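# Stack four numbered cartons in descending order on pallet

## Task

Build a single straight vertical column of the four identical cube cartons that sits entirely on the small square wooden pallet, with no bench object touching it. The column must be ordered by the number printed on each carton's bottom face, largest at the base and each carton higher up smaller than the one beneath it. Every carton must again stand on its numbered face. Tipping a carton over on the table and back to read its number is allowed. The stack must stay up by itself, not held by the robot. When done, release and move the grippers away.

## Robot and tools

ROBOT. Two 7-joint xArm7 arms, left_arm and right_arm, each with a parallel two-finger gripper. Root links in the scene frame: left_arm at (-0.044, +0.131, +0.137) m, quat_wxyz (+0.960, -0.220, +0.156, +0.076). right_arm at (-0.008, -0.227, +0.137) m, quat_wxyz (+0.961, +0.218, +0.159, -0.064). Both bases are tilted. Mounting plates and the metal frame behind the arms are fixed obstacles and count as part of the nearby arm for 'too close' warnings.

FRAME. One shared scene frame: origin on the table top midway between the arms, +x out over the table, +z up, left_arm on the +y side. The arm names do not mean image left or right. The gripper's fingers point along its own +z and close along its own y. end_effector_position is the point between the pads when closed, about 2 cm short of the fingertips. Fingertips move about 10 mm further along +z as they close. Reported hand positions can be off, more so at long reach.

execute_actions. Argument actions is a list with at most one item, plus optional pictures (boolean; images come by default).
- Empty list: only returns the current state.
- Move: {"rows": [[...16 numbers...], ...], "steps": n}. Up to 15 rows and steps at most 15 (default 15). Each step lasts 1/30 s. Row k is used on step k and the last row repeats for leftover steps.
- Wait: {"steps": n} with n up to 300 and no rows. Counted from the last result, and your reply time is included.
Each row is one list for both arms: 16 numbers, each in [-1, 1]. Order: left_arm joints 1-7 then left opening, then right_arm joints 1-7 then right opening. Joint entries are offsets, not targets: scaled so 1.0 = 2.036 rad, measured from the joint angles in the most recent result that printed them (if none yet in this scene, or for later calls in the same reply, from where the arm is when the action begins). They are not relative to the previous row. So an all-zero row pulls the arm back to those reference angles; it is not a hold. Opening is absolute: +1 fully open, -1 closed.
Joint order and stated ranges (rad): waist -6.283..6.283, shoulder -2.059..2.094, upper arm roll -6.283..6.283, elbow -0.192..3.927, forearm roll -6.283..6.283, wrist pitch -1.693..3.142, wrist roll -6.283..6.283. A call asking a joint more than 0.010 rad beyond its range is refused and nothing is sent. True limits may differ by 0.010 rad; targets beyond them are clipped and a 'joint sent to its limit' line may appear (possibly about an earlier action).
Motion is capped: joint targets move at most 3.14 rad/s with 0.16 s acceleration, all joints of an arm arrive together, each target stays within 0.623 rad of the measured angle, and targets that would move the gripper over 70 mm from where it is are scaled back. Big offsets therefore take several calls. Between calls the arms keep heading to the last target until they settle or a step is HELD.

RESULTS. State line per arm: end_effector_position (m), end_effector_quat_wxyz, linear and angular velocities. Joint positions / Joint velocities: 7 joints (rad, rad/s) plus finger pad gap (m; 0.084 open). grip_measured: the measured opening on the command scale. Joint torques: drive output in joint order, offset and noisy, not a contact gauge. 'joint command not followed': clearance check altered targets. HELD: that step's row was partly or wholly not sent. TORQUE FAULT: a joint hit its load limit; the arm backs off, freezes 10 s and drops the rest of the call. Load limits (N m): waist 46.5, shoulder 46.5, upper arm roll 27.9, elbow 27.9, forearm roll 27.9, wrist pitch 18.6, wrist roll 18.6; held weight counts. MOTOR HOT appears from 65 °C; at 80 °C an OVER-TEMPERATURE FAULT brakes that arm until it cools, so avoid long loaded holds.

GRIPPING. To hold, keep commanding an opening clearly lower than grip_measured; a larger gap squeezes harder (about 24 N per pad max for objects up to about 6 cm). Close gently: a fast close can overpress and spring open. Resending grip_measured gives a light hold that may slip on wide items.

CAMERAS. cam_high, cam_low, cam_left_wrist, cam_right_wrist, each 896x504, returned in that order. Calibrations (pinhole plus radial distortion, T_world_to_cam) were given up front and may be slightly off; wrist camera poses follow the arm's joint readings.

zoom_image: camera (one of the four names) and region [x0, y0, x1, y1] in that camera's pixels, origin top-left, at most 504x504; returns a sharper crop of its latest image. Useful for reading carton numbers.
read_manual: optional section, only "licences"; returns URDF licence text, no motion.
finished_scene: scene = the number of the current scene; ends and grades it irreversibly. Call only after the column stands on its own and both grippers are open and withdrawn.

AVOID. Dropping or flinging cartons, slamming them down, hard pushes, knocking anything off the table (that fails the task), arm-to-arm contact, and grinding against the table. Occasional outside tugs on held parts or nudges to loose items can happen, so check the scene after each placement.

Each tool is called after "Emit:" by a JSON object that holds its "api" and its "payload", one argument or row to a line.

## Session

Emit:
{"api": "execute_actions", "payload": {
  "actions": []
}}

Scene clock: 0.00 s of 8408.00 s.
left_arm: end_effector_position=(+0.3922, +0.2049, +0.3600) grip_measured=+1.00 end_effector_quat_wxyz=(+0.088, -0.668, +0.737, -0.059) end_effector_velocity=(-0.000, -0.000, -0.000) end_effector_angular_velocity=(-0.000, +0.001, -0.000) | right_arm: end_effector_position=(+0.6671, -0.0544, +0.3811) grip_measured=+1.00 end_effector_quat_wxyz=(+0.373, -0.180, +0.881, +0.229) end_effector_velocity=(+0.000, -0.000, -0.000) end_effector_angular_velocity=(-0.000, +0.000, -0.000)
Joint positions: left_arm=[-0.585 -0.634 -0.11   0.703  0.652  1.201  0.994  0.084] | right_arm=[ 1.577  0.264 -0.985  1.107  0.158  0.052 -3.375  0.084]
Joint velocities: left_arm=[ 0.     0.    -0.    -0.    -0.001  0.     0.     0.   ] | right_arm=[-0.002 -0.     0.001  0.    -0.     0.     0.    -0.   ]
Joint torques (N m, as the arm reports them, + toward a larger angle): no reading

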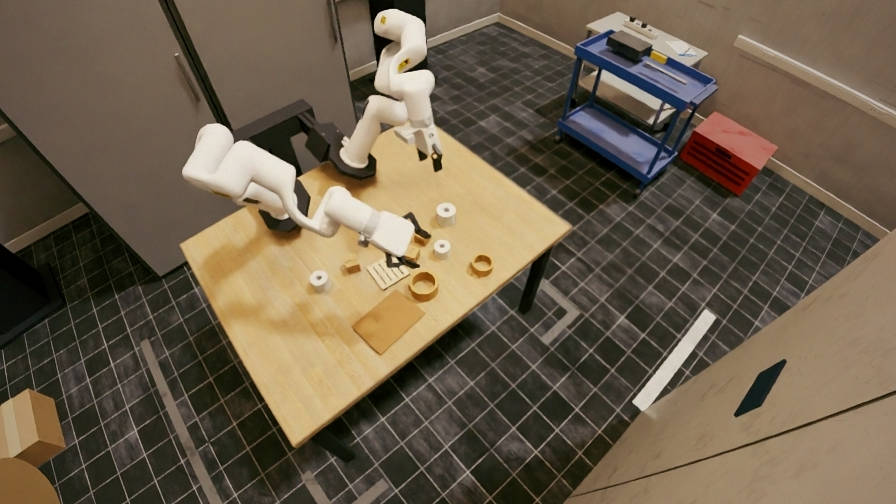

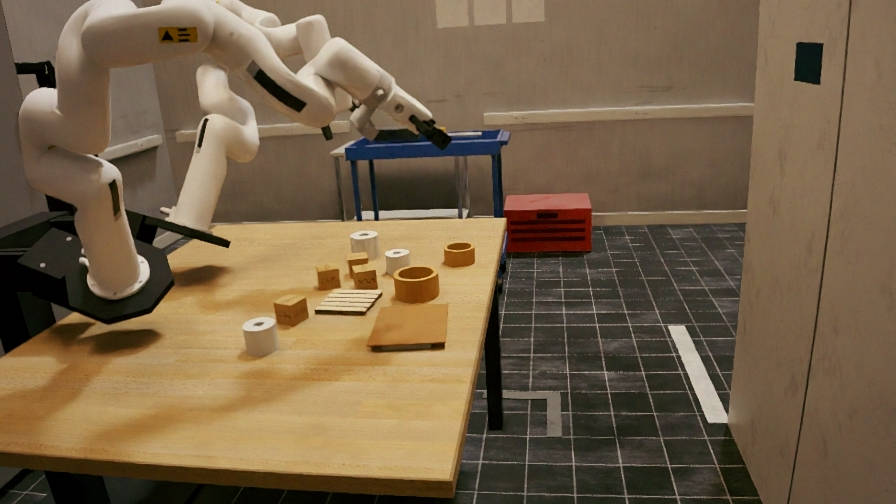

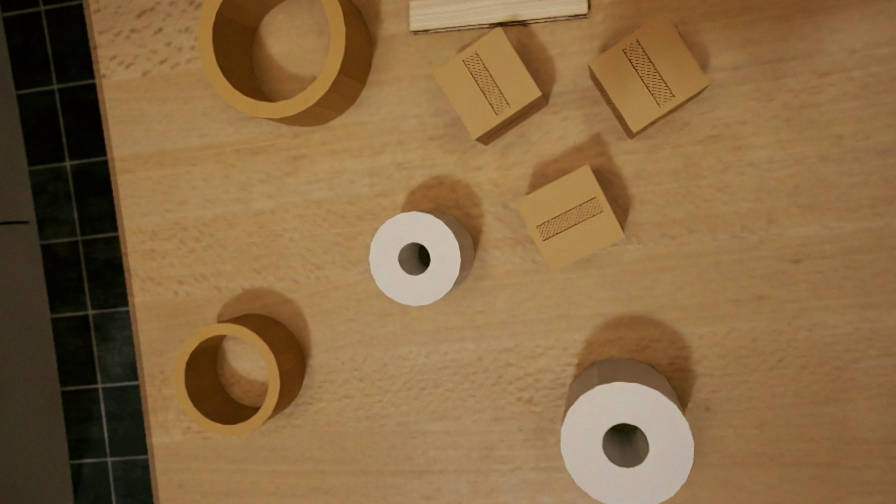

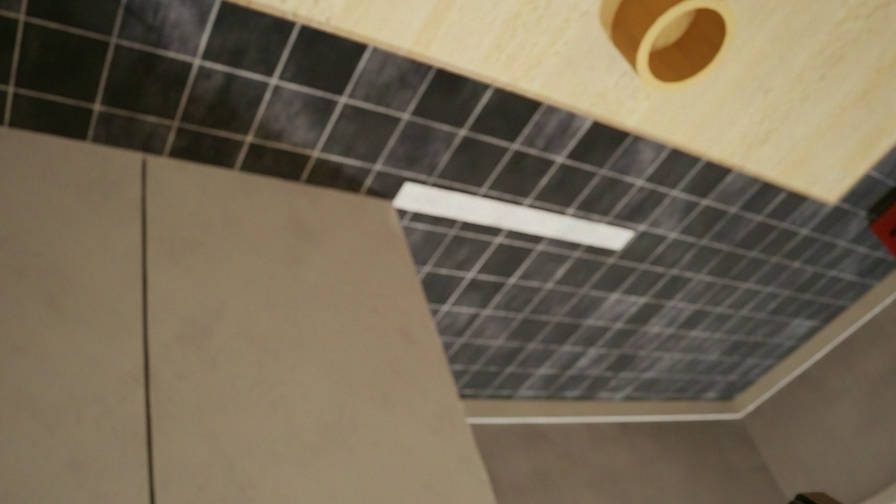

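Emit:
{"api": "zoom_image", "payload": {
  "camera": "cam_left_wrist",
  "region": [380, 0, 740, 290]
}}

Emit:
{"api": "zoom_image", "payload": {
  "camera": "cam_high",
  "region": [290, 190, 510, 360]
}}

Emit:
{"api": "zoom_image", "payload": {
  "camera": "cam_low",
  "region": [230, 220, 490, 370]
}}

Region (380, 0, 740, 290) of cam_left_wrist's 896x504 image, scaled by 1.400, with more detail than that image has; it fills the top 406 rows of this view, and the rest is white.

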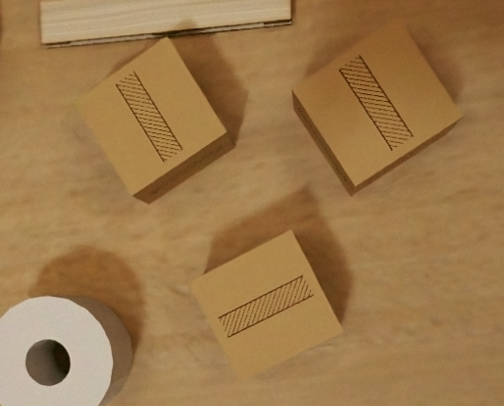

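Region (290, 190, 510, 360) of cam_high's 896x504 image, scaled by 2.291, with more detail than that image has; it fills the top 389 rows of this view, and the rest is white.

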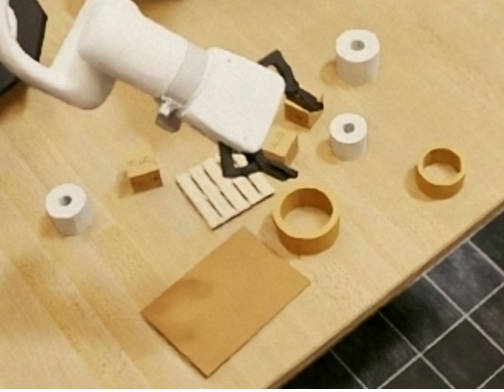

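Region (230, 220, 490, 370) of cam_low's 896x504 image, scaled by 1.938, with more detail than that image has; it fills the top 291 rows of this view, and the rest is white.

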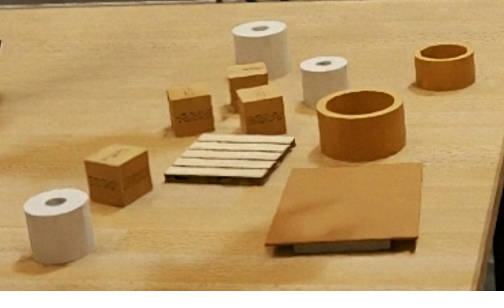

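Emit:
{"api": "execute_actions", "payload": {
  "actions": [
    {"rows": [[0.074,0.005,-0.062,-0.001,-0.032,-0.027,-0.082,1,0.065,0.018,-0.053,-0.029,-0.008,0.041,0.087,1],[0.074,0.005,-0.062,-0.001,-0.032,-0.027,-0.082,1,0.065,0.018,-0.053,-0.029,-0.008,0.041,0.087,1],[0.074,0.005,-0.062,-0.001,-0.032,-0.027,-0.082,1,0.065,0.018,-0.053,-0.029,-0.008,0.041,0.087,1],[0.148,0.009,-0.124,-0.003,-0.064,-0.054,-0.163,1,0.13,0.036,-0.107,-0.057,-0.016,0.082,0.174,1],[0.148,0.009,-0.124,-0.003,-0.064,-0.054,-0.163,1,0.13,0.036,-0.107,-0.057,-0.016,0.082,0.174,1],[0.148,0.009,-0.124,-0.003,-0.064,-0.054,-0.163,1,0.13,0.036,-0.107,-0.057,-0.016,0.082,0.174,1],[0.221,0.014,-0.185,-0.004,-0.096,-0.081,-0.245,1,0.196,0.055,-0.16,-0.086,-0.023,0.123,0.262,1],[0.221,0.014,-0.185,-0.004,-0.096,-0.081,-0.245,1,0.196,0.055,-0.16,-0.086,-0.023,0.123,0.262,1],[0.221,0.014,-0.185,-0.004,-0.096,-0.081,-0.245,1,0.196,0.055,-0.16,-0.086,-0.023,0.123,0.262,1],[0.295,0.018,-0.247,-0.006,-0.128,-0.108,-0.326,1,0.261,0.073,-0.214,-0.114,-0.031,0.164,0.349,1],[0.295,0.018,-0.247,-0.006,-0.128,-0.108,-0.326,1,0.261,0.073,-0.214,-0.114,-0.031,0.164,0.349,1],[0.295,0.018,-0.247,-0.006,-0.128,-0.108,-0.326,1,0.261,0.073,-0.214,-0.114,-0.031,0.164,0.349,1],[0.369,0.023,-0.309,-0.007,-0.16,-0.135,-0.408,1,0.326,0.091,-0.267,-0.143,-0.039,0.205,0.436,1],[0.369,0.023,-0.309,-0.007,-0.16,-0.135,-0.408,1,0.326,0.091,-0.267,-0.143,-0.039,0.205,0.436,1],[0.7377,0.0455,-0.6182,-0.0146,-0.3202,-0.2701,-0.8155,1,0.6524,0.1817,-0.534,-0.2852,-0.0776,0.4102,0.8718,1]], "steps": 15}
  ],
  "pictures": false
}}

Emit:
{"api": "execute_actions", "payload": {
  "actions": [
    {"steps": 30}
  ]
}}

Scene clock: 120.50 s of 8408.00 s.
left_arm: end_effector_position=(+0.4047, +0.1728, +0.3329) grip_measured=+1.00 end_effector_quat_wxyz=(-0.068, +0.885, -0.456, +0.070) end_effector_velocity=(+0.044, -0.097, -0.152) end_effector_angular_velocity=(-0.333, +0.054, +1.981) | right_arm: end_effector_position=(+0.5444, -0.0307, +0.2908) grip_measured=+1.00 end_effector_quat_wxyz=(+0.168, -0.037, +0.963, +0.205) end_effector_velocity=(-0.338, -0.065, -0.187) end_effector_angular_velocity=(-0.374, +1.190, -0.937)
Joint positions: left_arm=[-0.044 -0.6   -0.563  0.693  0.417  1.003  0.396  0.084] | right_arm=[ 2.008  0.385 -1.337  0.918  0.107  0.322 -2.799  0.084]
Joint velocities: left_arm=[ 1.534  0.094 -1.287 -0.027 -0.667 -0.564 -1.686  0.   ] | right_arm=[ 1.268  0.354 -1.041 -0.559 -0.152  0.802  1.679  0.   ]
Joint torques (N m, as the arm reports them, + toward a larger angle): left_arm=[ -5.16 -12.29  -2.99  11.52  -0.77  -1.79  -0.59] | right_arm=[ 7.75 -1.84  1.49 11.66  1.34 -2.22 -0.2 ]
Steps of this call (steps 1 to 90: nothing new was sent; then 117.00 s passed at rest; steps 91 to 105: all 15 steps of this action). Readings (joint positions):
91: left_arm=[-0.585 -0.634 -0.110 0.703 0.652 1.201 0.994] | right_arm=[1.577 0.264 -0.985 1.107 0.158 0.052 -3.374]
92: left_arm=[-0.582 -0.634 -0.112 0.703 0.650 1.199 0.990] | right_arm=[1.579 0.265 -0.988 1.106 0.158 0.053 -3.371]
94: left_arm=[-0.548 -0.632 -0.140 0.703 0.636 1.187 0.952] | right_arm=[1.607 0.271 -1.013 1.095 0.154 0.071 -3.331]
98: left_arm=[-0.386 -0.622 -0.276 0.700 0.566 1.128 0.775] | right_arm=[1.735 0.309 -1.114 1.037 0.139 0.152 -3.163]
105: the state above

Scene clock: 121.50 s of 8408.00 s.
left_arm: end_effector_position=(+0.4139, +0.1311, +0.1799) grip_measured=+1.00 end_effector_quat_wxyz=(-0.000, +0.983, +0.182, +0.000) end_effector_velocity=(-0.001, +0.002, -0.002) end_effector_angular_velocity=(+0.001, +0.005, +0.012) | right_arm: end_effector_position=(+0.3450, -0.1544, +0.2498) grip_measured=+1.00 end_effector_quat_wxyz=(+0.000, +0.453, +0.891, +0.000) end_effector_velocity=(-0.003, -0.002, +0.000) end_effector_angular_velocity=(-0.006, +0.002, -0.027)
Joint positions: left_arm=[ 0.916 -0.541 -1.368  0.674  0.     0.651 -0.665  0.084] | right_arm=[ 2.903  0.634 -2.071  0.527  0.     0.886 -1.603  0.084]
Joint velocities: left_arm=[ 0.008  0.    -0.004 -0.002 -0.003 -0.001 -0.007  0.   ] | right_arm=[ 0.017  0.006 -0.012 -0.007 -0.004  0.01   0.032 -0.   ]
Joint torques (N m, as the arm reports them, + toward a larger angle): left_arm=[-11.33  -4.12  -0.39  10.04  -0.49  -1.42  -0.67] | right_arm=[ 3.86  3.27 -0.31 11.17  1.17 -1.59 -0.28]
Steps of this call (steps 1 to 30: the robot went on to your last target). Readings (joint positions):
1: left_arm=[0.008 -0.597 -0.608 0.692 0.393 0.982 0.340] | right_arm=[2.049 0.398 -1.372 0.899 0.102 0.350 -2.745]
2: left_arm=[0.063 -0.593 -0.658 0.691 0.362 0.956 0.285] | right_arm=[2.084 0.410 -1.402 0.880 0.096 0.378 -2.700]
4: left_arm=[0.175 -0.582 -0.772 0.687 0.288 0.894 0.173] | right_arm=[2.142 0.435 -1.463 0.841 0.086 0.433 -2.642]
8: left_arm=[0.413 -0.565 -1.002 0.682 0.170 0.794 -0.066] | right_arm=[2.290 0.483 -1.610 0.764 0.065 0.543 -2.501]
30: the state above
camera_calibration (this result's frames):
cam_left_wrist: T_world_to_cam=[[0.353212, -0.935214, -0.0248131, 0.0173289], [-0.935513, -0.353289, -0.00135911, 0.500724], [-0.00749513, 0.023693, -0.999691, 0.310125], [0, 0, 0, 1]] pos_world=[0.464638, 0.185759, 0.31114]
cam_right_wrist: T_world_to_cam=[[0.811294, 0.584442, 0.0151461, -0.161191], [0.58428, -0.811431, 0.0140051, -0.265213], [0.0204752, -0.0025127, -0.999787, 0.375268], [0, 0, 0, 1]] pos_world=[0.278048, -0.120052, 0.381344]

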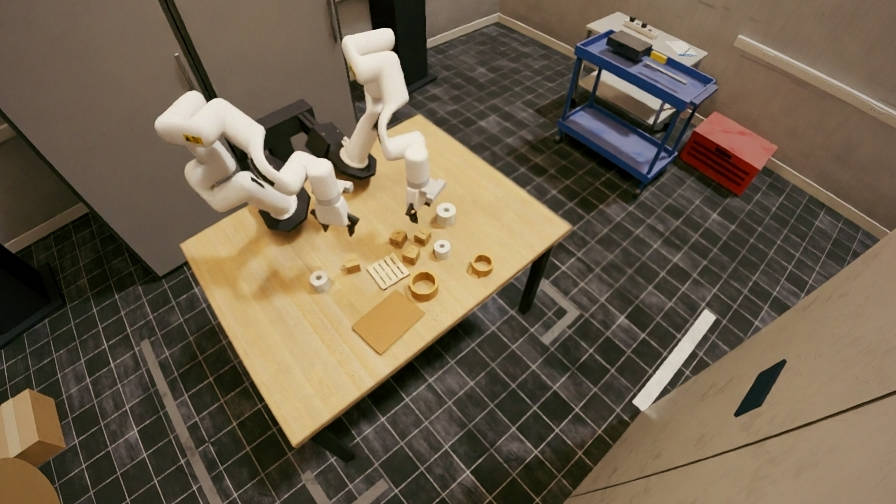

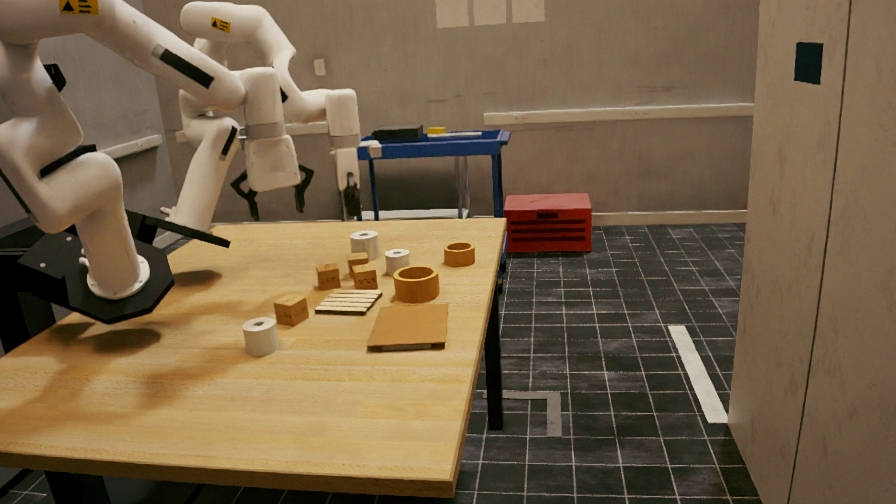

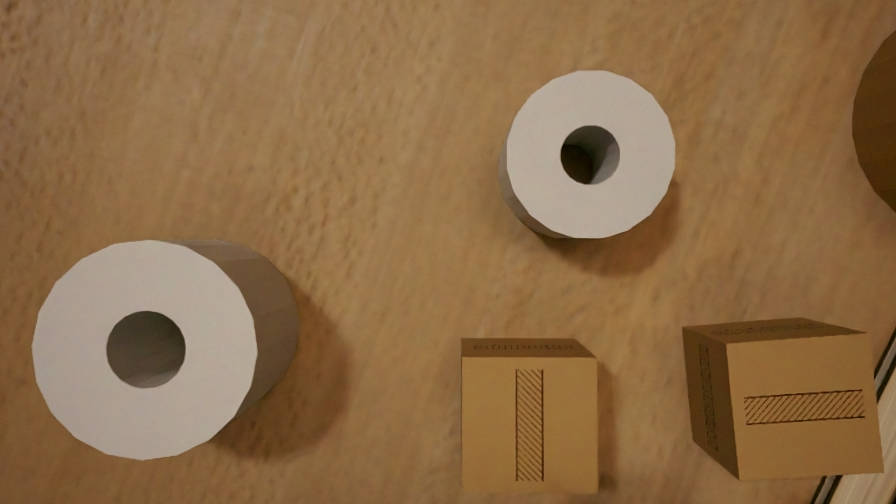

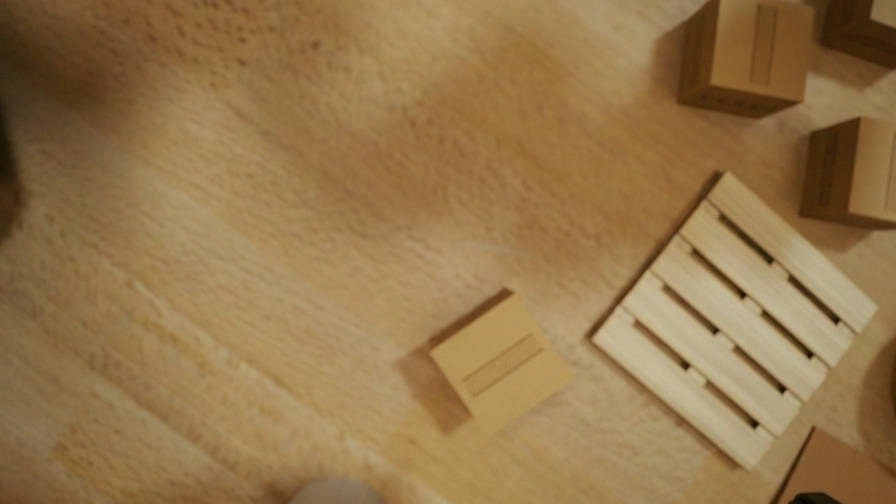

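Emit:
{"api": "execute_actions", "payload": {
  "actions": [
    {"rows": [[0.2146,0.004,-0.1745,-0.0147,0,-0.1233,0.01,0.75,-0.2176,-0.0419,0.1945,-0.056,0,-0.1832,0.4938,0.75]], "steps": 15}
  ],
  "pictures": false
}}

Emit:
{"api": "execute_actions", "payload": {
  "actions": [
    {"steps": 15}
  ]
}}

Scene clock: 202.70 s of 8408.00 s.
left_arm: end_effector_position=(+0.4146, +0.1404, +0.1015) grip_measured=+0.75 end_effector_quat_wxyz=(-0.001, +0.983, +0.183, -0.000) end_effector_velocity=(+0.010, -0.016, -0.012) end_effector_angular_velocity=(-0.026, -0.037, -0.028) | right_arm: end_effector_position=(+0.3394, -0.1495, +0.1558) grip_measured=+0.75 end_effector_quat_wxyz=(+0.002, +0.774, +0.633, -0.002) end_effector_velocity=(-0.014, +0.011, -0.073) end_effector_angular_velocity=(+0.053, -0.012, -1.650)
Joint positions: left_arm=[ 1.341 -0.533 -1.713  0.645  0.     0.407 -0.645  0.075] | right_arm=[ 2.492  0.554 -1.705  0.421  0.     0.541 -0.749  0.075]
Joint velocities: left_arm=[ 0.106  0.002 -0.115  0.013  0.001 -0.084  0.006  0.   ] | right_arm=[-0.382 -0.073  0.346 -0.088 -0.    -0.332  1.676  0.   ]
Joint torques (N m, as the arm reports them, + toward a larger angle): left_arm=[-14.4    4.7   -0.19   8.28  -0.62  -1.58  -0.65] | right_arm=[ 7.57  1.99 -1.09 10.02  1.27 -1.34 -1.78]
Steps of this call (steps 1 to 15: the robot went on to your last target; steps 16 to 90: nothing new was sent; then 77.70 s passed at rest; steps 91 to 105: all 15 steps of this action). Readings (joint positions):
91: left_arm=[0.917 -0.541 -1.368 0.674 0.000 0.651 -0.666] | right_arm=[2.905 0.634 -2.072 0.526 0.000 0.887 -1.600]
92: left_arm=[0.920 -0.541 -1.371 0.674 0.000 0.649 -0.666] | right_arm=[2.903 0.634 -2.070 0.526 0.000 0.884 -1.596]
94: left_arm=[0.958 -0.541 -1.403 0.673 0.000 0.625 -0.664] | right_arm=[2.876 0.629 -2.045 0.521 0.000 0.860 -1.555]
98: left_arm=[1.182 -0.536 -1.584 0.655 0.000 0.499 -0.653] | right_arm=[2.708 0.596 -1.896 0.476 0.000 0.721 -1.309]
105: the state above

Scene clock: 203.20 s of 8408.00 s.
left_arm: end_effector_position=(+0.4144, +0.1402, +0.0996) grip_measured=+0.75 end_effector_quat_wxyz=(-0.001, +0.983, +0.182, -0.000) end_effector_velocity=(-0.000, +0.000, -0.000) end_effector_angular_velocity=(-0.000, +0.002, +0.001) | right_arm: end_effector_position=(+0.3384, -0.1481, +0.1500) grip_measured=+0.75 end_effector_quat_wxyz=(+0.000, +0.819, +0.574, +0.000) end_effector_velocity=(-0.001, -0.000, -0.001) end_effector_angular_velocity=(+0.001, +0.002, -0.008)
Joint positions: left_arm=[ 1.352 -0.533 -1.723  0.644  0.     0.4   -0.645  0.075] | right_arm=[ 2.46   0.548 -1.675  0.414  0.     0.513 -0.598  0.075]
Joint velocities: left_arm=[ 0.002  0.001 -0.001 -0.001 -0.     0.    -0.     0.   ] | right_arm=[-0.003 -0.001  0.002 -0.001  0.002 -0.001  0.007  0.   ]
Joint torques (N m, as the arm reports them, + toward a larger angle): left_arm=[-12.98   4.93  -0.46   8.26  -0.47  -1.61  -0.76] | right_arm=[ 4.88  0.48 -0.57  9.02  1.11 -2.02 -0.26]
Steps of this call (steps 1 to 15: the robot went on to your last target). Readings (joint positions):
1: left_arm=[1.344 -0.533 -1.716 0.645 0.000 0.404 -0.645] | right_arm=[2.481 0.552 -1.695 0.418 0.000 0.532 -0.701]
2: left_arm=[1.346 -0.533 -1.718 0.645 0.000 0.403 -0.645] | right_arm=[2.474 0.551 -1.689 0.417 0.000 0.526 -0.667]
4: left_arm=[1.349 -0.533 -1.721 0.645 0.000 0.401 -0.645] | right_arm=[2.467 0.550 -1.682 0.416 0.000 0.519 -0.630]
8: left_arm=[1.351 -0.533 -1.722 0.644 0.000 0.400 -0.645] | right_arm=[2.462 0.549 -1.677 0.414 0.000 0.514 -0.605]
15: the state above
camera_calibration (this result's frames):
cam_left_wrist: T_world_to_cam=[[0.354246, -0.934794, -0.0259033, 0.0233037], [-0.935115, -0.354344, -0.000832183, 0.504184], [-0.00840077, 0.0245174, -0.999664, 0.229899], [0, 0, 0, 1]] pos_world=[0.465146, 0.194802, 0.230845]
cam_right_wrist: T_world_to_cam=[[0.937975, -0.346372, 0.0151504, -0.338715], [-0.346569, -0.937931, 0.0132322, 0.0415065], [0.00962677, -0.0176621, -0.999798, 0.277148], [0, 0, 0, 1]] pos_world=[0.329423, -0.0734961, 0.281675]

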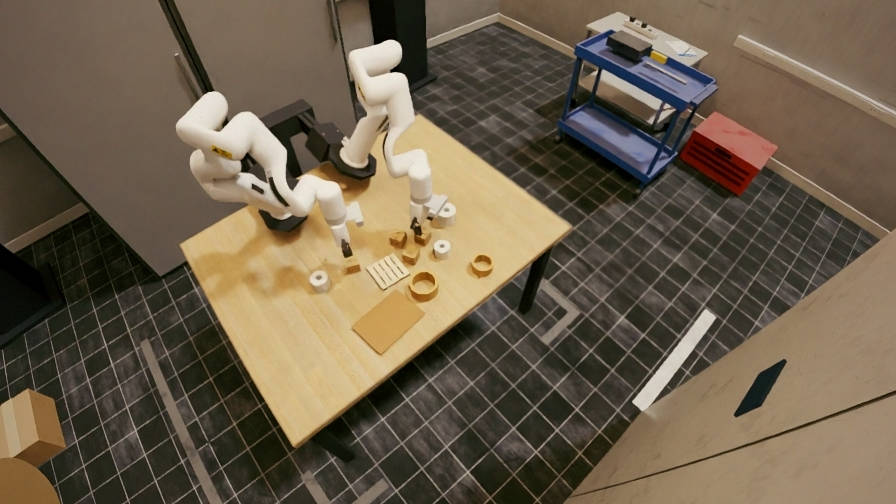

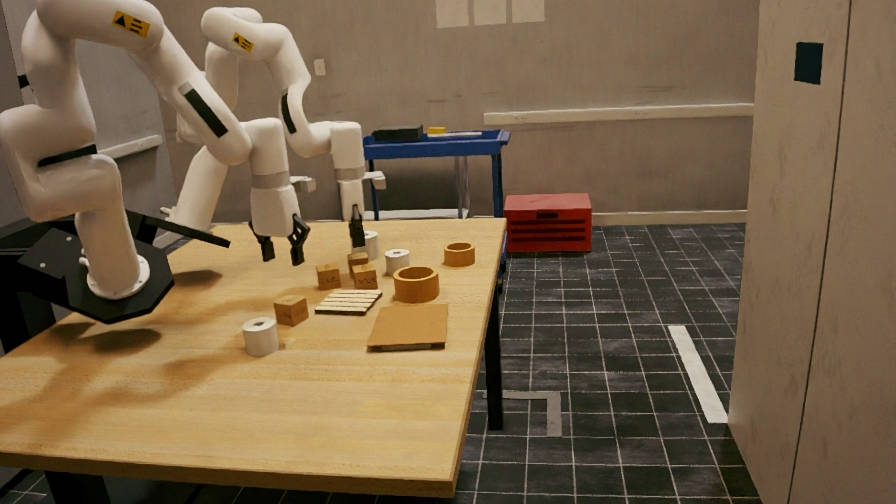

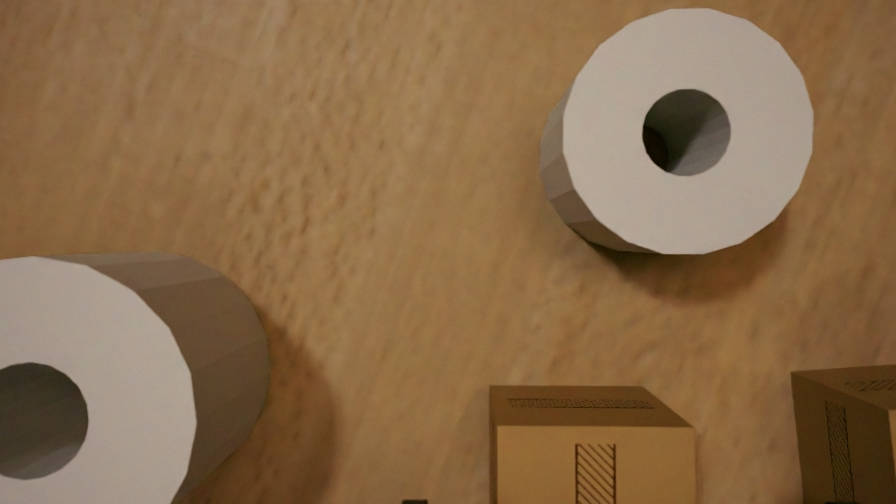

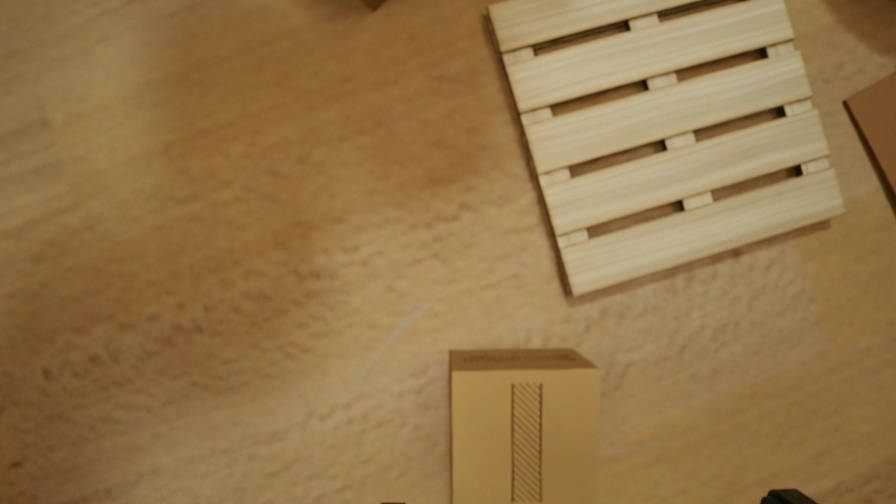

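Emit:
{"api": "execute_actions", "payload": {
  "actions": [
    {"rows": [[0.05,-0.006,-0.043,0,0,-0.026,-0.002,0.75,-0.1,0.002,0.088,-0.007,0,-0.056,0.003,0.75],[0.05,-0.006,-0.043,0,0,-0.026,-0.002,0.75,-0.1,0.002,0.088,-0.007,0,-0.056,0.003,0.75],[0.05,-0.006,-0.043,0,0,-0.026,-0.002,0.75,-0.1,0.002,0.088,-0.007,0,-0.056,0.003,0.75],[0.05,-0.006,-0.043,0,0,-0.026,-0.002,0.75,-0.1,0.002,0.088,-0.007,0,-0.056,0.003,0.75],[0.1,-0.013,-0.086,0.003,0,-0.05,-0.0027,0.75,-0.2018,0.0088,0.1782,-0.0106,0,-0.1166,0.0063,0.75],[0.1,-0.013,-0.086,0.003,0,-0.05,-0.0027,0.75,-0.2018,0.0088,0.1782,-0.0106,0,-0.1166,0.0063,0.75],[0.1,-0.013,-0.086,0.003,0,-0.05,-0.0027,0.75,-0.2018,0.0088,0.1782,-0.0106,0,-0.1166,0.0063,0.75],[0.1,-0.013,-0.086,0.003,0,-0.05,-0.0027,0.75,-0.2018,0.0088,0.1782,-0.0106,0,-0.1166,0.0063,0.75],[0.1,-0.013,-0.086,0.003,0,-0.05,-0.0027,0.75,-0.2018,0.0088,0.1782,-0.0106,0,-0.1166,0.0063,0.75],[0.146,-0.023,-0.126,0.007,0,-0.073,-0.0027,0.75,-0.302,0.029,0.262,-0.003,0,-0.168,0.0063,0.75],[0.146,-0.023,-0.126,0.007,0,-0.073,-0.0027,0.75,-0.302,0.029,0.262,-0.003,0,-0.168,0.0063,0.75],[0.146,-0.023,-0.126,0.007,0,-0.073,-0.0027,0.75,-0.302,0.029,0.262,-0.003,0,-0.168,0.0063,0.75],[0.146,-0.023,-0.126,0.007,0,-0.073,-0.0027,0.75,-0.302,0.029,0.262,-0.003,0,-0.168,0.0063,0.75],[0.1896,-0.0349,-0.163,0.0114,0,-0.0957,-0.0027,0.75,-0.3922,0.0583,0.3344,0.0086,0,-0.2173,0.0063,0.75]], "steps": 15}
  ],
  "pictures": false
}}

Emit:
{"api": "execute_actions", "payload": {
  "actions": [
    {"steps": 15}
  ]
}}

Scene clock: 296.20 s of 8408.00 s.
left_arm: end_effector_position=(+0.4122, +0.1400, +0.0539) grip_measured=+0.75 end_effector_quat_wxyz=(-0.001, +0.983, +0.184, -0.000) end_effector_velocity=(-0.006, -0.004, -0.111) end_effector_angular_velocity=(-0.006, -0.007, -0.009) | right_arm: end_effector_position=(+0.3343, -0.1478, +0.0742) grip_measured=+0.75 end_effector_quat_wxyz=(+0.003, +0.819, +0.574, +0.001) end_effector_velocity=(-0.005, -0.005, -0.200) end_effector_angular_velocity=(-0.009, +0.007, -0.003)
Joint positions: left_arm=[ 1.621 -0.574 -1.954  0.656  0.     0.266 -0.65   0.075] | right_arm=[ 1.932  0.591 -1.215  0.403  0.     0.216 -0.586  0.075]
Joint velocities: left_arm=[ 0.629 -0.139 -0.541  0.05  -0.002 -0.327 -0.001  0.   ] | right_arm=[-1.394  0.292  1.16   0.088  0.001 -0.732  0.005  0.   ]
Joint torques (N m, as the arm reports them, + toward a larger angle): left_arm=[-10.34  10.93  -0.96   7.48  -0.46  -1.81  -0.56] | right_arm=[ 3.75 -3.74  0.37  5.52  0.88 -1.95  0.07]
Steps of this call (steps 1 to 15: the robot went on to your last target; steps 16 to 90: nothing new was sent; then 89.50 s passed at rest; steps 91 to 105: all 15 steps of this action). Readings (joint positions):
91: left_arm=[1.353 -0.533 -1.723 0.644 0.000 0.400 -0.645] | right_arm=[2.460 0.548 -1.675 0.413 0.000 0.513 -0.598]
92: left_arm=[1.356 -0.533 -1.726 0.644 0.000 0.398 -0.645] | right_arm=[2.457 0.548 -1.672 0.413 0.000 0.511 -0.598]
94: left_arm=[1.387 -0.537 -1.754 0.645 0.000 0.381 -0.646] | right_arm=[2.419 0.549 -1.638 0.412 0.000 0.488 -0.597]
98: left_arm=[1.479 -0.549 -1.831 0.646 0.000 0.336 -0.649] | right_arm=[2.239 0.555 -1.480 0.400 0.000 0.387 -0.592]
105: the state above

Scene clock: 296.70 s of 8408.00 s.
left_arm: end_effector_position=(+0.4107, +0.1389, +0.0327) grip_measured=+0.75 end_effector_quat_wxyz=(-0.000, +0.983, +0.182, -0.000) end_effector_velocity=(-0.001, +0.001, -0.002) end_effector_angular_velocity=(+0.002, +0.002, +0.000) | right_arm: end_effector_position=(+0.3321, -0.1478, +0.0332) grip_measured=+0.75 end_effector_quat_wxyz=(+0.001, +0.819, +0.574, +0.000) end_effector_velocity=(-0.002, -0.001, -0.003) end_effector_angular_velocity=(-0.001, +0.004, -0.002)
Joint positions: left_arm=[ 1.737 -0.604 -2.054  0.667  0.     0.205 -0.65   0.075] | right_arm=[ 1.664  0.666 -0.996  0.431  0.     0.071 -0.586  0.075]
Joint velocities: left_arm=[ 0.007 -0.003 -0.005 -0.001  0.    -0.003 -0.    -0.   ] | right_arm=[-0.016  0.005  0.013 -0.     0.001 -0.007  0.     0.   ]
Joint torques (N m, as the arm reports them, + toward a larger angle): left_arm=[-14.5   14.95  -0.65   6.49  -0.68  -1.48  -0.55] | right_arm=[ 6.86 -8.27 -0.85  4.3   1.56 -1.67 -0.12]
Steps of this call (steps 1 to 15: the robot went on to your last target). Readings (joint positions):
1: left_arm=[1.644 -0.580 -1.974 0.658 0.000 0.253 -0.650] | right_arm=[1.883 0.602 -1.174 0.407 0.000 0.190 -0.586]
2: left_arm=[1.669 -0.586 -1.996 0.661 0.000 0.241 -0.650] | right_arm=[1.832 0.616 -1.133 0.412 0.000 0.163 -0.586]
4: left_arm=[1.707 -0.596 -2.027 0.663 0.000 0.222 -0.650] | right_arm=[1.746 0.642 -1.064 0.421 0.000 0.117 -0.586]
8: left_arm=[1.732 -0.602 -2.048 0.666 0.000 0.209 -0.650] | right_arm=[1.679 0.662 -1.009 0.429 0.000 0.081 -0.586]
15: the state above
camera_calibration (this result's frames):
cam_left_wrist: T_world_to_cam=[[0.354137, -0.934845, -0.0255478, 0.0216848], [-0.935156, -0.354235, -0.000709352, 0.500195], [-0.00838681, 0.0241424, -0.999673, 0.163081], [0, 0, 0, 1]] pos_world=[0.461449, 0.193522, 0.163937]
cam_right_wrist: T_world_to_cam=[[0.938047, -0.346148, 0.0157785, -0.330948], [-0.346365, -0.937994, 0.014084, 0.0411128], [0.00992498, -0.0186766, -0.999776, 0.16013], [0, 0, 0, 1]] pos_world=[0.323096, -0.0730027, 0.164737]

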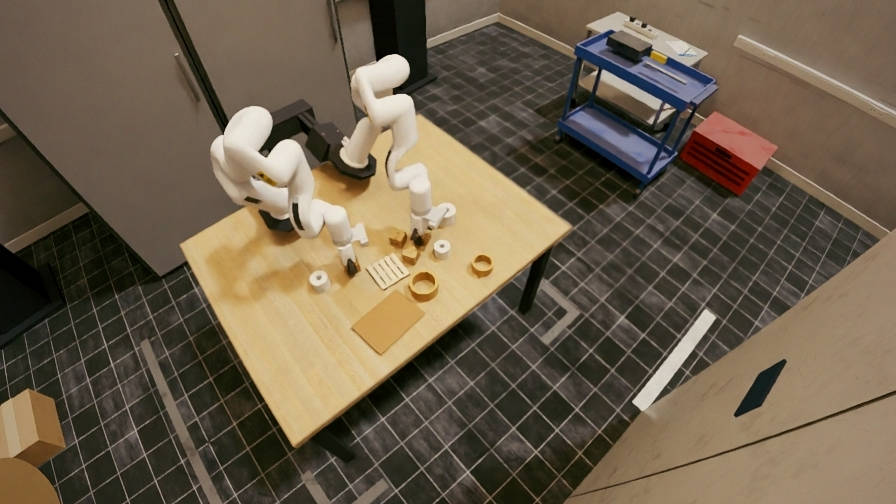

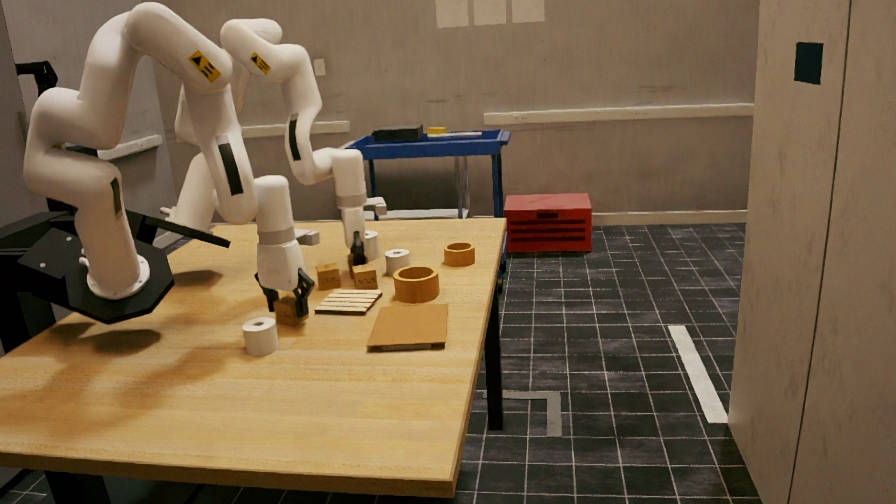

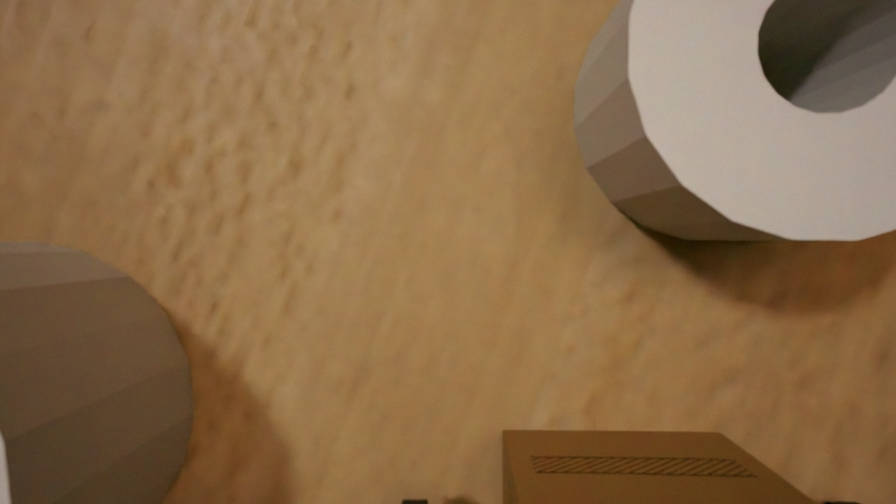

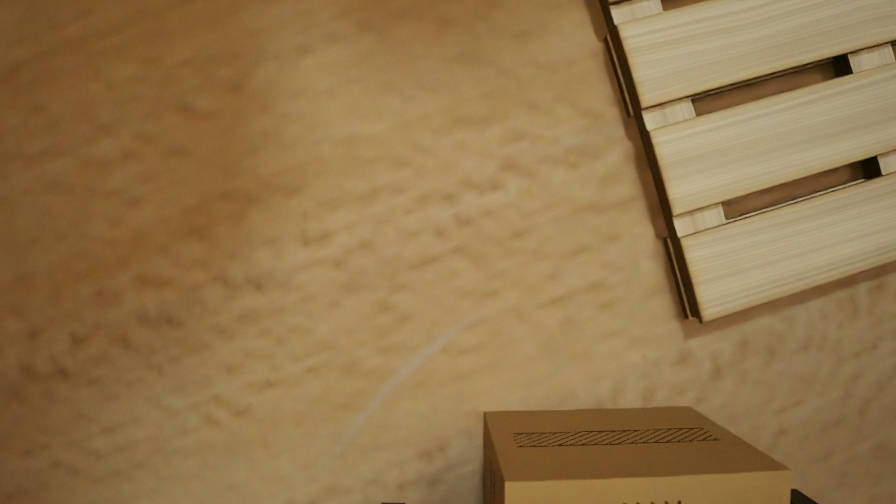

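Emit:
{"api": "execute_actions", "payload": {
  "actions": [
    {"rows": [[0,0,0,0,0,0,0,0.6,0,0,0,0,0,0,0,0.6],[0,0,0,0,0,0,0,0.5,0,0,0,0,0,0,0,0.5],[0,0,0,0,0,0,0,0.4,0,0,0,0,0,0,0,0.4],[0,0,0,0,0,0,0,0.32,0,0,0,0,0,0,0,0.32],[0,0,0,0,0,0,0,0.26,0,0,0,0,0,0,0,0.26],[0,0,0,0,0,0,0,0.2,0,0,0,0,0,0,0,0.2],[0,0,0,0,0,0,0,0.15,0,0,0,0,0,0,0,0.15],[0,0,0,0,0,0,0,0.1,0,0,0,0,0,0,0,0.1],[0,0,0,0,0,0,0,0.05,0,0,0,0,0,0,0,0.05],[0,0,0,0,0,0,0,0,0,0,0,0,0,0,0,0],[0,0,0,0,0,0,0,-0.1,0,0,0,0,0,0,0,-0.1],[0,0,0,0,0,0,0,-0.2,0,0,0,0,0,0,0,-0.2],[0,0,0,0,0,0,0,-0.3,0,0,0,0,0,0,0,-0.3],[0,0,0,0,0,0,0,-0.4,0,0,0,0,0,0,0,-0.4]], "steps": 15}
  ],
  "pictures": false
}}

Scene clock: 305.57 s of 8408.00 s.
left_arm: end_effector_position=(+0.4107, +0.1388, +0.0328) grip_measured=+0.13 end_effector_quat_wxyz=(-0.000, +0.983, +0.182, -0.000) end_effector_velocity=(-0.000, +0.000, -0.000) end_effector_angular_velocity=(+0.001, +0.001, +0.001) | right_arm: end_effector_position=(+0.3322, -0.1477, +0.0332) grip_measured=+0.13 end_effector_quat_wxyz=(+0.001, +0.819, +0.574, +0.000) end_effector_velocity=(-0.001, +0.000, -0.000) end_effector_angular_velocity=(-0.000, +0.001, +0.002)
Joint positions: left_arm=[ 1.737 -0.604 -2.054  0.667  0.     0.205 -0.65   0.05 ] | right_arm=[ 1.664  0.666 -0.996  0.431  0.     0.071 -0.586  0.05 ]
Joint velocities: left_arm=[ 0.    -0.     0.001 -0.    -0.001  0.001  0.    -0.   ] | right_arm=[-0.    -0.     0.001 -0.    -0.001  0.001  0.     0.   ]
Joint torques (N m, as the arm reports them, + toward a larger angle): left_arm=[-14.21  14.71  -0.25   6.32  -0.82  -1.38  -0.66] | right_arm=[ 6.08 -8.39 -0.58  4.58  0.89 -1.51 -0.16]
Steps of this call (steps 1 to 15: the robot went on to your last target; steps 16 to 90: nothing new was sent; then 5.37 s passed at rest; steps 91 to 105: all 15 steps of this action). Readings (joint positions):
91: left_arm=[1.738 -0.604 -2.054 0.667 0.000 0.205 -0.650] | right_arm=[1.662 0.667 -0.995 0.431 0.000 0.071 -0.586]
92: left_arm=[1.738 -0.604 -2.054 0.667 0.000 0.205 -0.650] | right_arm=[1.662 0.667 -0.995 0.431 0.000 0.071 -0.586]
94: left_arm=[1.738 -0.604 -2.054 0.667 0.000 0.205 -0.650] | right_arm=[1.663 0.667 -0.995 0.431 0.000 0.071 -0.586]
98: left_arm=[1.737 -0.604 -2.054 0.667 0.000 0.205 -0.650] | right_arm=[1.664 0.666 -0.996 0.431 0.000 0.071 -0.586]
105: the state above

Emit:
{"api": "execute_actions", "payload": {
  "actions": [
    {"rows": [[-0.045,0.011,0.038,-0.005,0,0.023,0,-0.4,0.044,-0.015,-0.035,-0.006,0,0.024,0,-0.4],[-0.045,0.011,0.038,-0.005,0,0.023,0,-0.4,0.044,-0.015,-0.035,-0.006,0,0.024,0,-0.4],[-0.09,0.021,0.077,-0.009,0,0.046,0,-0.4,0.09,-0.029,-0.072,-0.012,0,0.049,0,-0.4],[-0.09,0.021,0.077,-0.009,0,0.046,0,-0.4,0.09,-0.029,-0.072,-0.012,0,0.049,0,-0.4],[-0.09,0.021,0.077,-0.009,0,0.046,0,-0.4,0.09,-0.029,-0.072,-0.012,0,0.049,0,-0.4],[-0.191,0.035,0.163,-0.014,0,0.094,0,-0.4,0.189,-0.049,-0.155,-0.019,0,0.1005,0,-0.4],[-0.191,0.035,0.163,-0.014,0,0.094,0,-0.4,0.189,-0.049,-0.155,-0.019,0,0.1005,0,-0.4],[-0.191,0.035,0.163,-0.014,0,0.094,0,-0.4,0.189,-0.049,-0.155,-0.019,0,0.1005,0,-0.4],[-0.191,0.035,0.163,-0.014,0,0.094,0,-0.4,0.189,-0.049,-0.155,-0.019,0,0.1005,0,-0.4],[-0.298,0.035,0.248,-0.005,0,0.157,0,-0.4,0.29,-0.056,-0.245,-0.015,0,0.16,0,-0.4],[-0.298,0.035,0.248,-0.005,0,0.157,0,-0.4,0.29,-0.056,-0.245,-0.015,0,0.16,0,-0.4],[-0.298,0.035,0.248,-0.005,0,0.157,0,-0.4,0.29,-0.056,-0.245,-0.015,0,0.16,0,-0.4],[-0.298,0.035,0.248,-0.005,0,0.157,0,-0.4,0.29,-0.056,-0.245,-0.015,0,0.16,0,-0.4],[-0.298,0.035,0.248,-0.005,0,0.157,0,-0.4,0.29,-0.056,-0.245,-0.015,0,0.16,0,-0.4],[-0.2731,0.0997,0.5637,0.0162,-0.597,0.7631,0,-0.4,0.1503,-0.132,-0.625,0.1321,0.597,0.8289,0.5334,-0.4]], "steps": 15}
  ],
  "pictures": false
}}

Emit:
{"api": "execute_actions", "payload": {
  "actions": [
    {"steps": 45}
  ]
}}

Scene clock: 376.40 s of 8408.00 s.
left_arm: end_effector_position=(+0.4158, +0.1355, +0.1211) grip_measured=+0.13 end_effector_quat_wxyz=(-0.003, +0.984, +0.178, +0.002) end_effector_velocity=(+0.030, -0.056, +0.236) end_effector_angular_velocity=(-0.035, -0.050, -0.090) | right_arm: end_effector_position=(+0.3369, -0.1484, +0.1063) grip_measured=+0.13 end_effector_quat_wxyz=(+0.004, +0.820, +0.572, +0.001) end_effector_velocity=(+0.022, +0.006, +0.168) end_effector_angular_velocity=(+0.022, +0.004, -0.065)
Joint positions: left_arm=[ 1.232 -0.535 -1.632  0.651  0.     0.465 -0.65   0.05 ] | right_arm=[ 2.16   0.561 -1.411  0.4    0.     0.341 -0.585  0.05 ]
Joint velocities: left_arm=[-1.216  0.034  0.946  0.126 -0.009  0.688  0.     0.   ] | right_arm=[ 1.129 -0.116 -0.997  0.05   0.009  0.653  0.014  0.   ]
Joint torques (N m, as the arm reports them, + toward a larger angle): left_arm=[-0.93  2.87 -0.72  7.21 -1.06 -1.4  -0.54] | right_arm=[-0.45 -2.25  0.93  6.32  1.69 -1.69 -0.06]
Steps of this call (steps 1 to 15: the robot went on to your last target; steps 16 to 90: nothing new was sent; then 67.33 s passed at rest; steps 91 to 105: all 15 steps of this action). Readings (joint positions):
91: left_arm=[1.737 -0.604 -2.054 0.667 0.000 0.205 -0.650] | right_arm=[1.664 0.666 -0.996 0.431 0.000 0.071 -0.586]
92: left_arm=[1.734 -0.603 -2.051 0.667 0.000 0.207 -0.650] | right_arm=[1.667 0.665 -0.999 0.430 0.000 0.073 -0.586]
94: left_arm=[1.702 -0.596 -2.022 0.661 0.000 0.226 -0.650] | right_arm=[1.700 0.655 -1.026 0.425 0.000 0.093 -0.586]
98: left_arm=[1.571 -0.567 -1.911 0.652 0.000 0.290 -0.650] | right_arm=[1.830 0.615 -1.130 0.410 0.000 0.162 -0.586]
105: the state above

Scene clock: 377.90 s of 8408.00 s.
left_arm: end_effector_position=(+0.3765, +0.1323, +0.3101) grip_measured=+0.13 end_effector_quat_wxyz=(+0.452, +0.452, +0.544, -0.544) end_effector_velocity=(+0.000, +0.000, +0.000) end_effector_angular_velocity=(-0.001, +0.000, +0.001) | right_arm: end_effector_position=(+0.4157, -0.2253, +0.3103) grip_measured=+0.13 end_effector_quat_wxyz=(-0.491, +0.492, -0.509, -0.508) end_effector_velocity=(+0.001, -0.000, +0.001) end_effector_angular_velocity=(+0.001, -0.000, -0.002)
Joint positions: left_arm=[ 1.181 -0.401 -0.906  0.7   -1.215  1.759 -0.65   0.05 ] | right_arm=[ 1.97   0.398 -2.268  0.7    1.216  1.758  0.5    0.05 ]
Joint velocities: left_arm=[ 0.     0.001  0.     0.    -0.001  0.    -0.    -0.   ] | right_arm=[ 0.     0.001 -0.001  0.001  0.002  0.001  0.001 -0.   ]
Joint torques (N m, as the arm reports them, + toward a larger angle): left_arm=[ -8.78 -12.69  -0.78   7.84  -1.71   1.17  -0.55] | right_arm=[ 4.19  6.76 -0.17  7.29  2.49  1.9  -0.28]
Steps of this call (steps 1 to 45: the robot went on to your last target). Readings (joint positions):
1: left_arm=[1.198 -0.534 -1.603 0.655 -0.002 0.488 -0.650] | right_arm=[2.191 0.557 -1.440 0.402 0.003 0.362 -0.582]
2: left_arm=[1.176 -0.531 -1.576 0.659 -0.014 0.514 -0.650] | right_arm=[2.208 0.553 -1.467 0.408 0.014 0.387 -0.570]
4: left_arm=[1.171 -0.519 -1.514 0.664 -0.075 0.579 -0.650] | right_arm=[2.192 0.537 -1.526 0.437 0.075 0.449 -0.510]
8: left_arm=[1.183 -0.487 -1.355 0.671 -0.237 0.738 -0.650] | right_arm=[2.129 0.503 -1.679 0.503 0.227 0.597 -0.359]
45: the state above
camera_calibration (this result's frames):
cam_left_wrist: T_world_to_cam=[[0.983541, -0.024177, -0.179058, -0.275125], [0.17907, -0.00166379, 0.983835, -0.305325], [-0.0240841, -0.999706, 0.00269297, 0.270709], [0, 0, 0, 1]] pos_world=[0.331791, 0.26347, 0.250398]
cam_right_wrist: T_world_to_cam=[[-0.999098, -0.0156234, 0.0394737, 0.431827], [0.0396654, -0.0121552, 0.999139, -0.264101], [-0.0151301, 0.999804, 0.012764, 0.360597], [0, 0, 0, 1]] pos_world=[0.447369, -0.35699, 0.242226]

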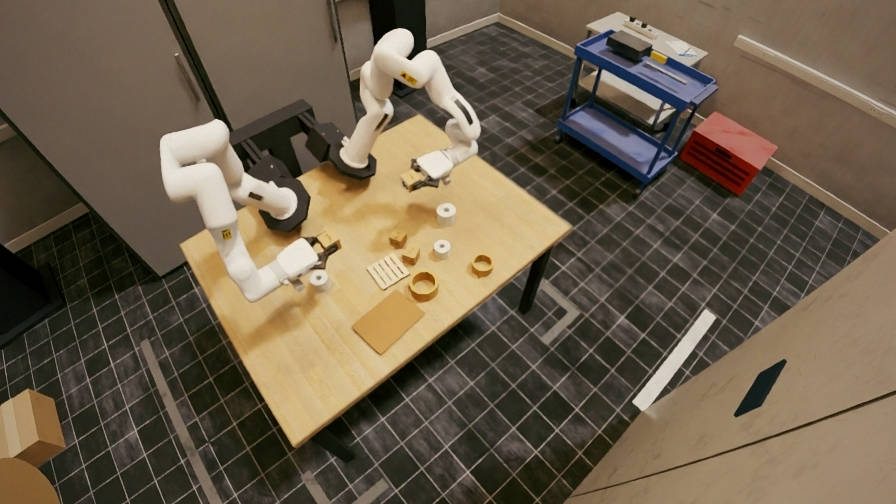

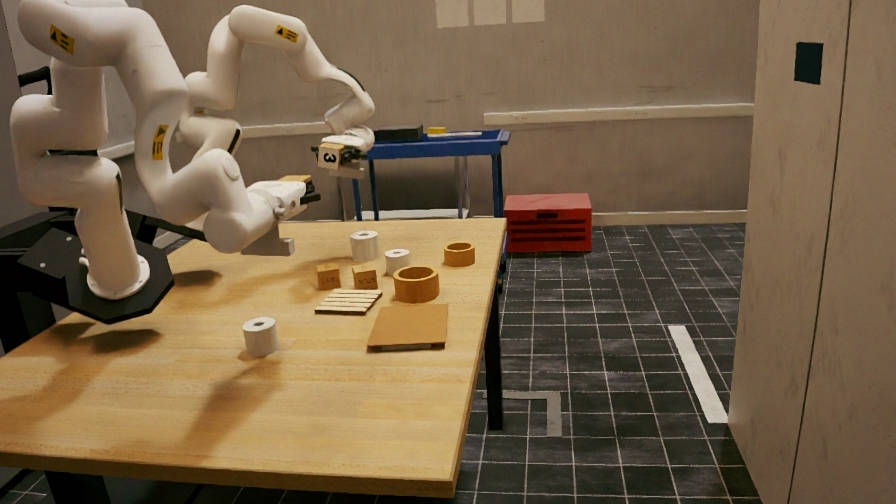

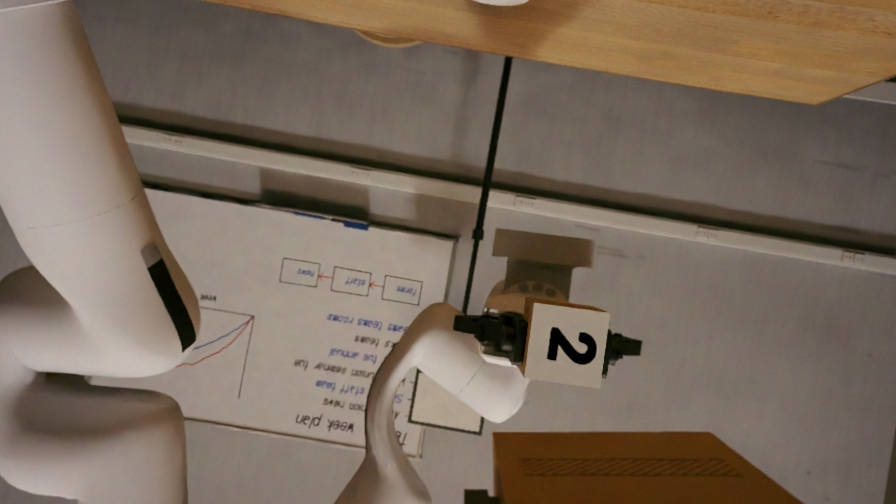

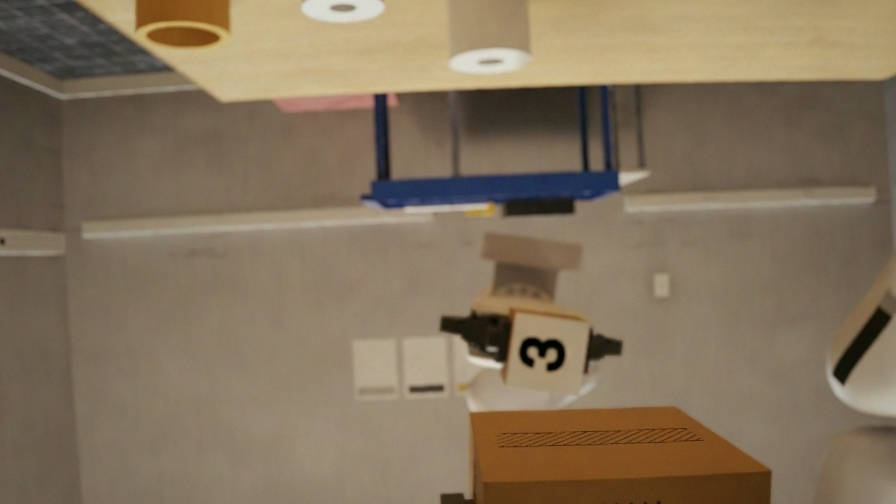

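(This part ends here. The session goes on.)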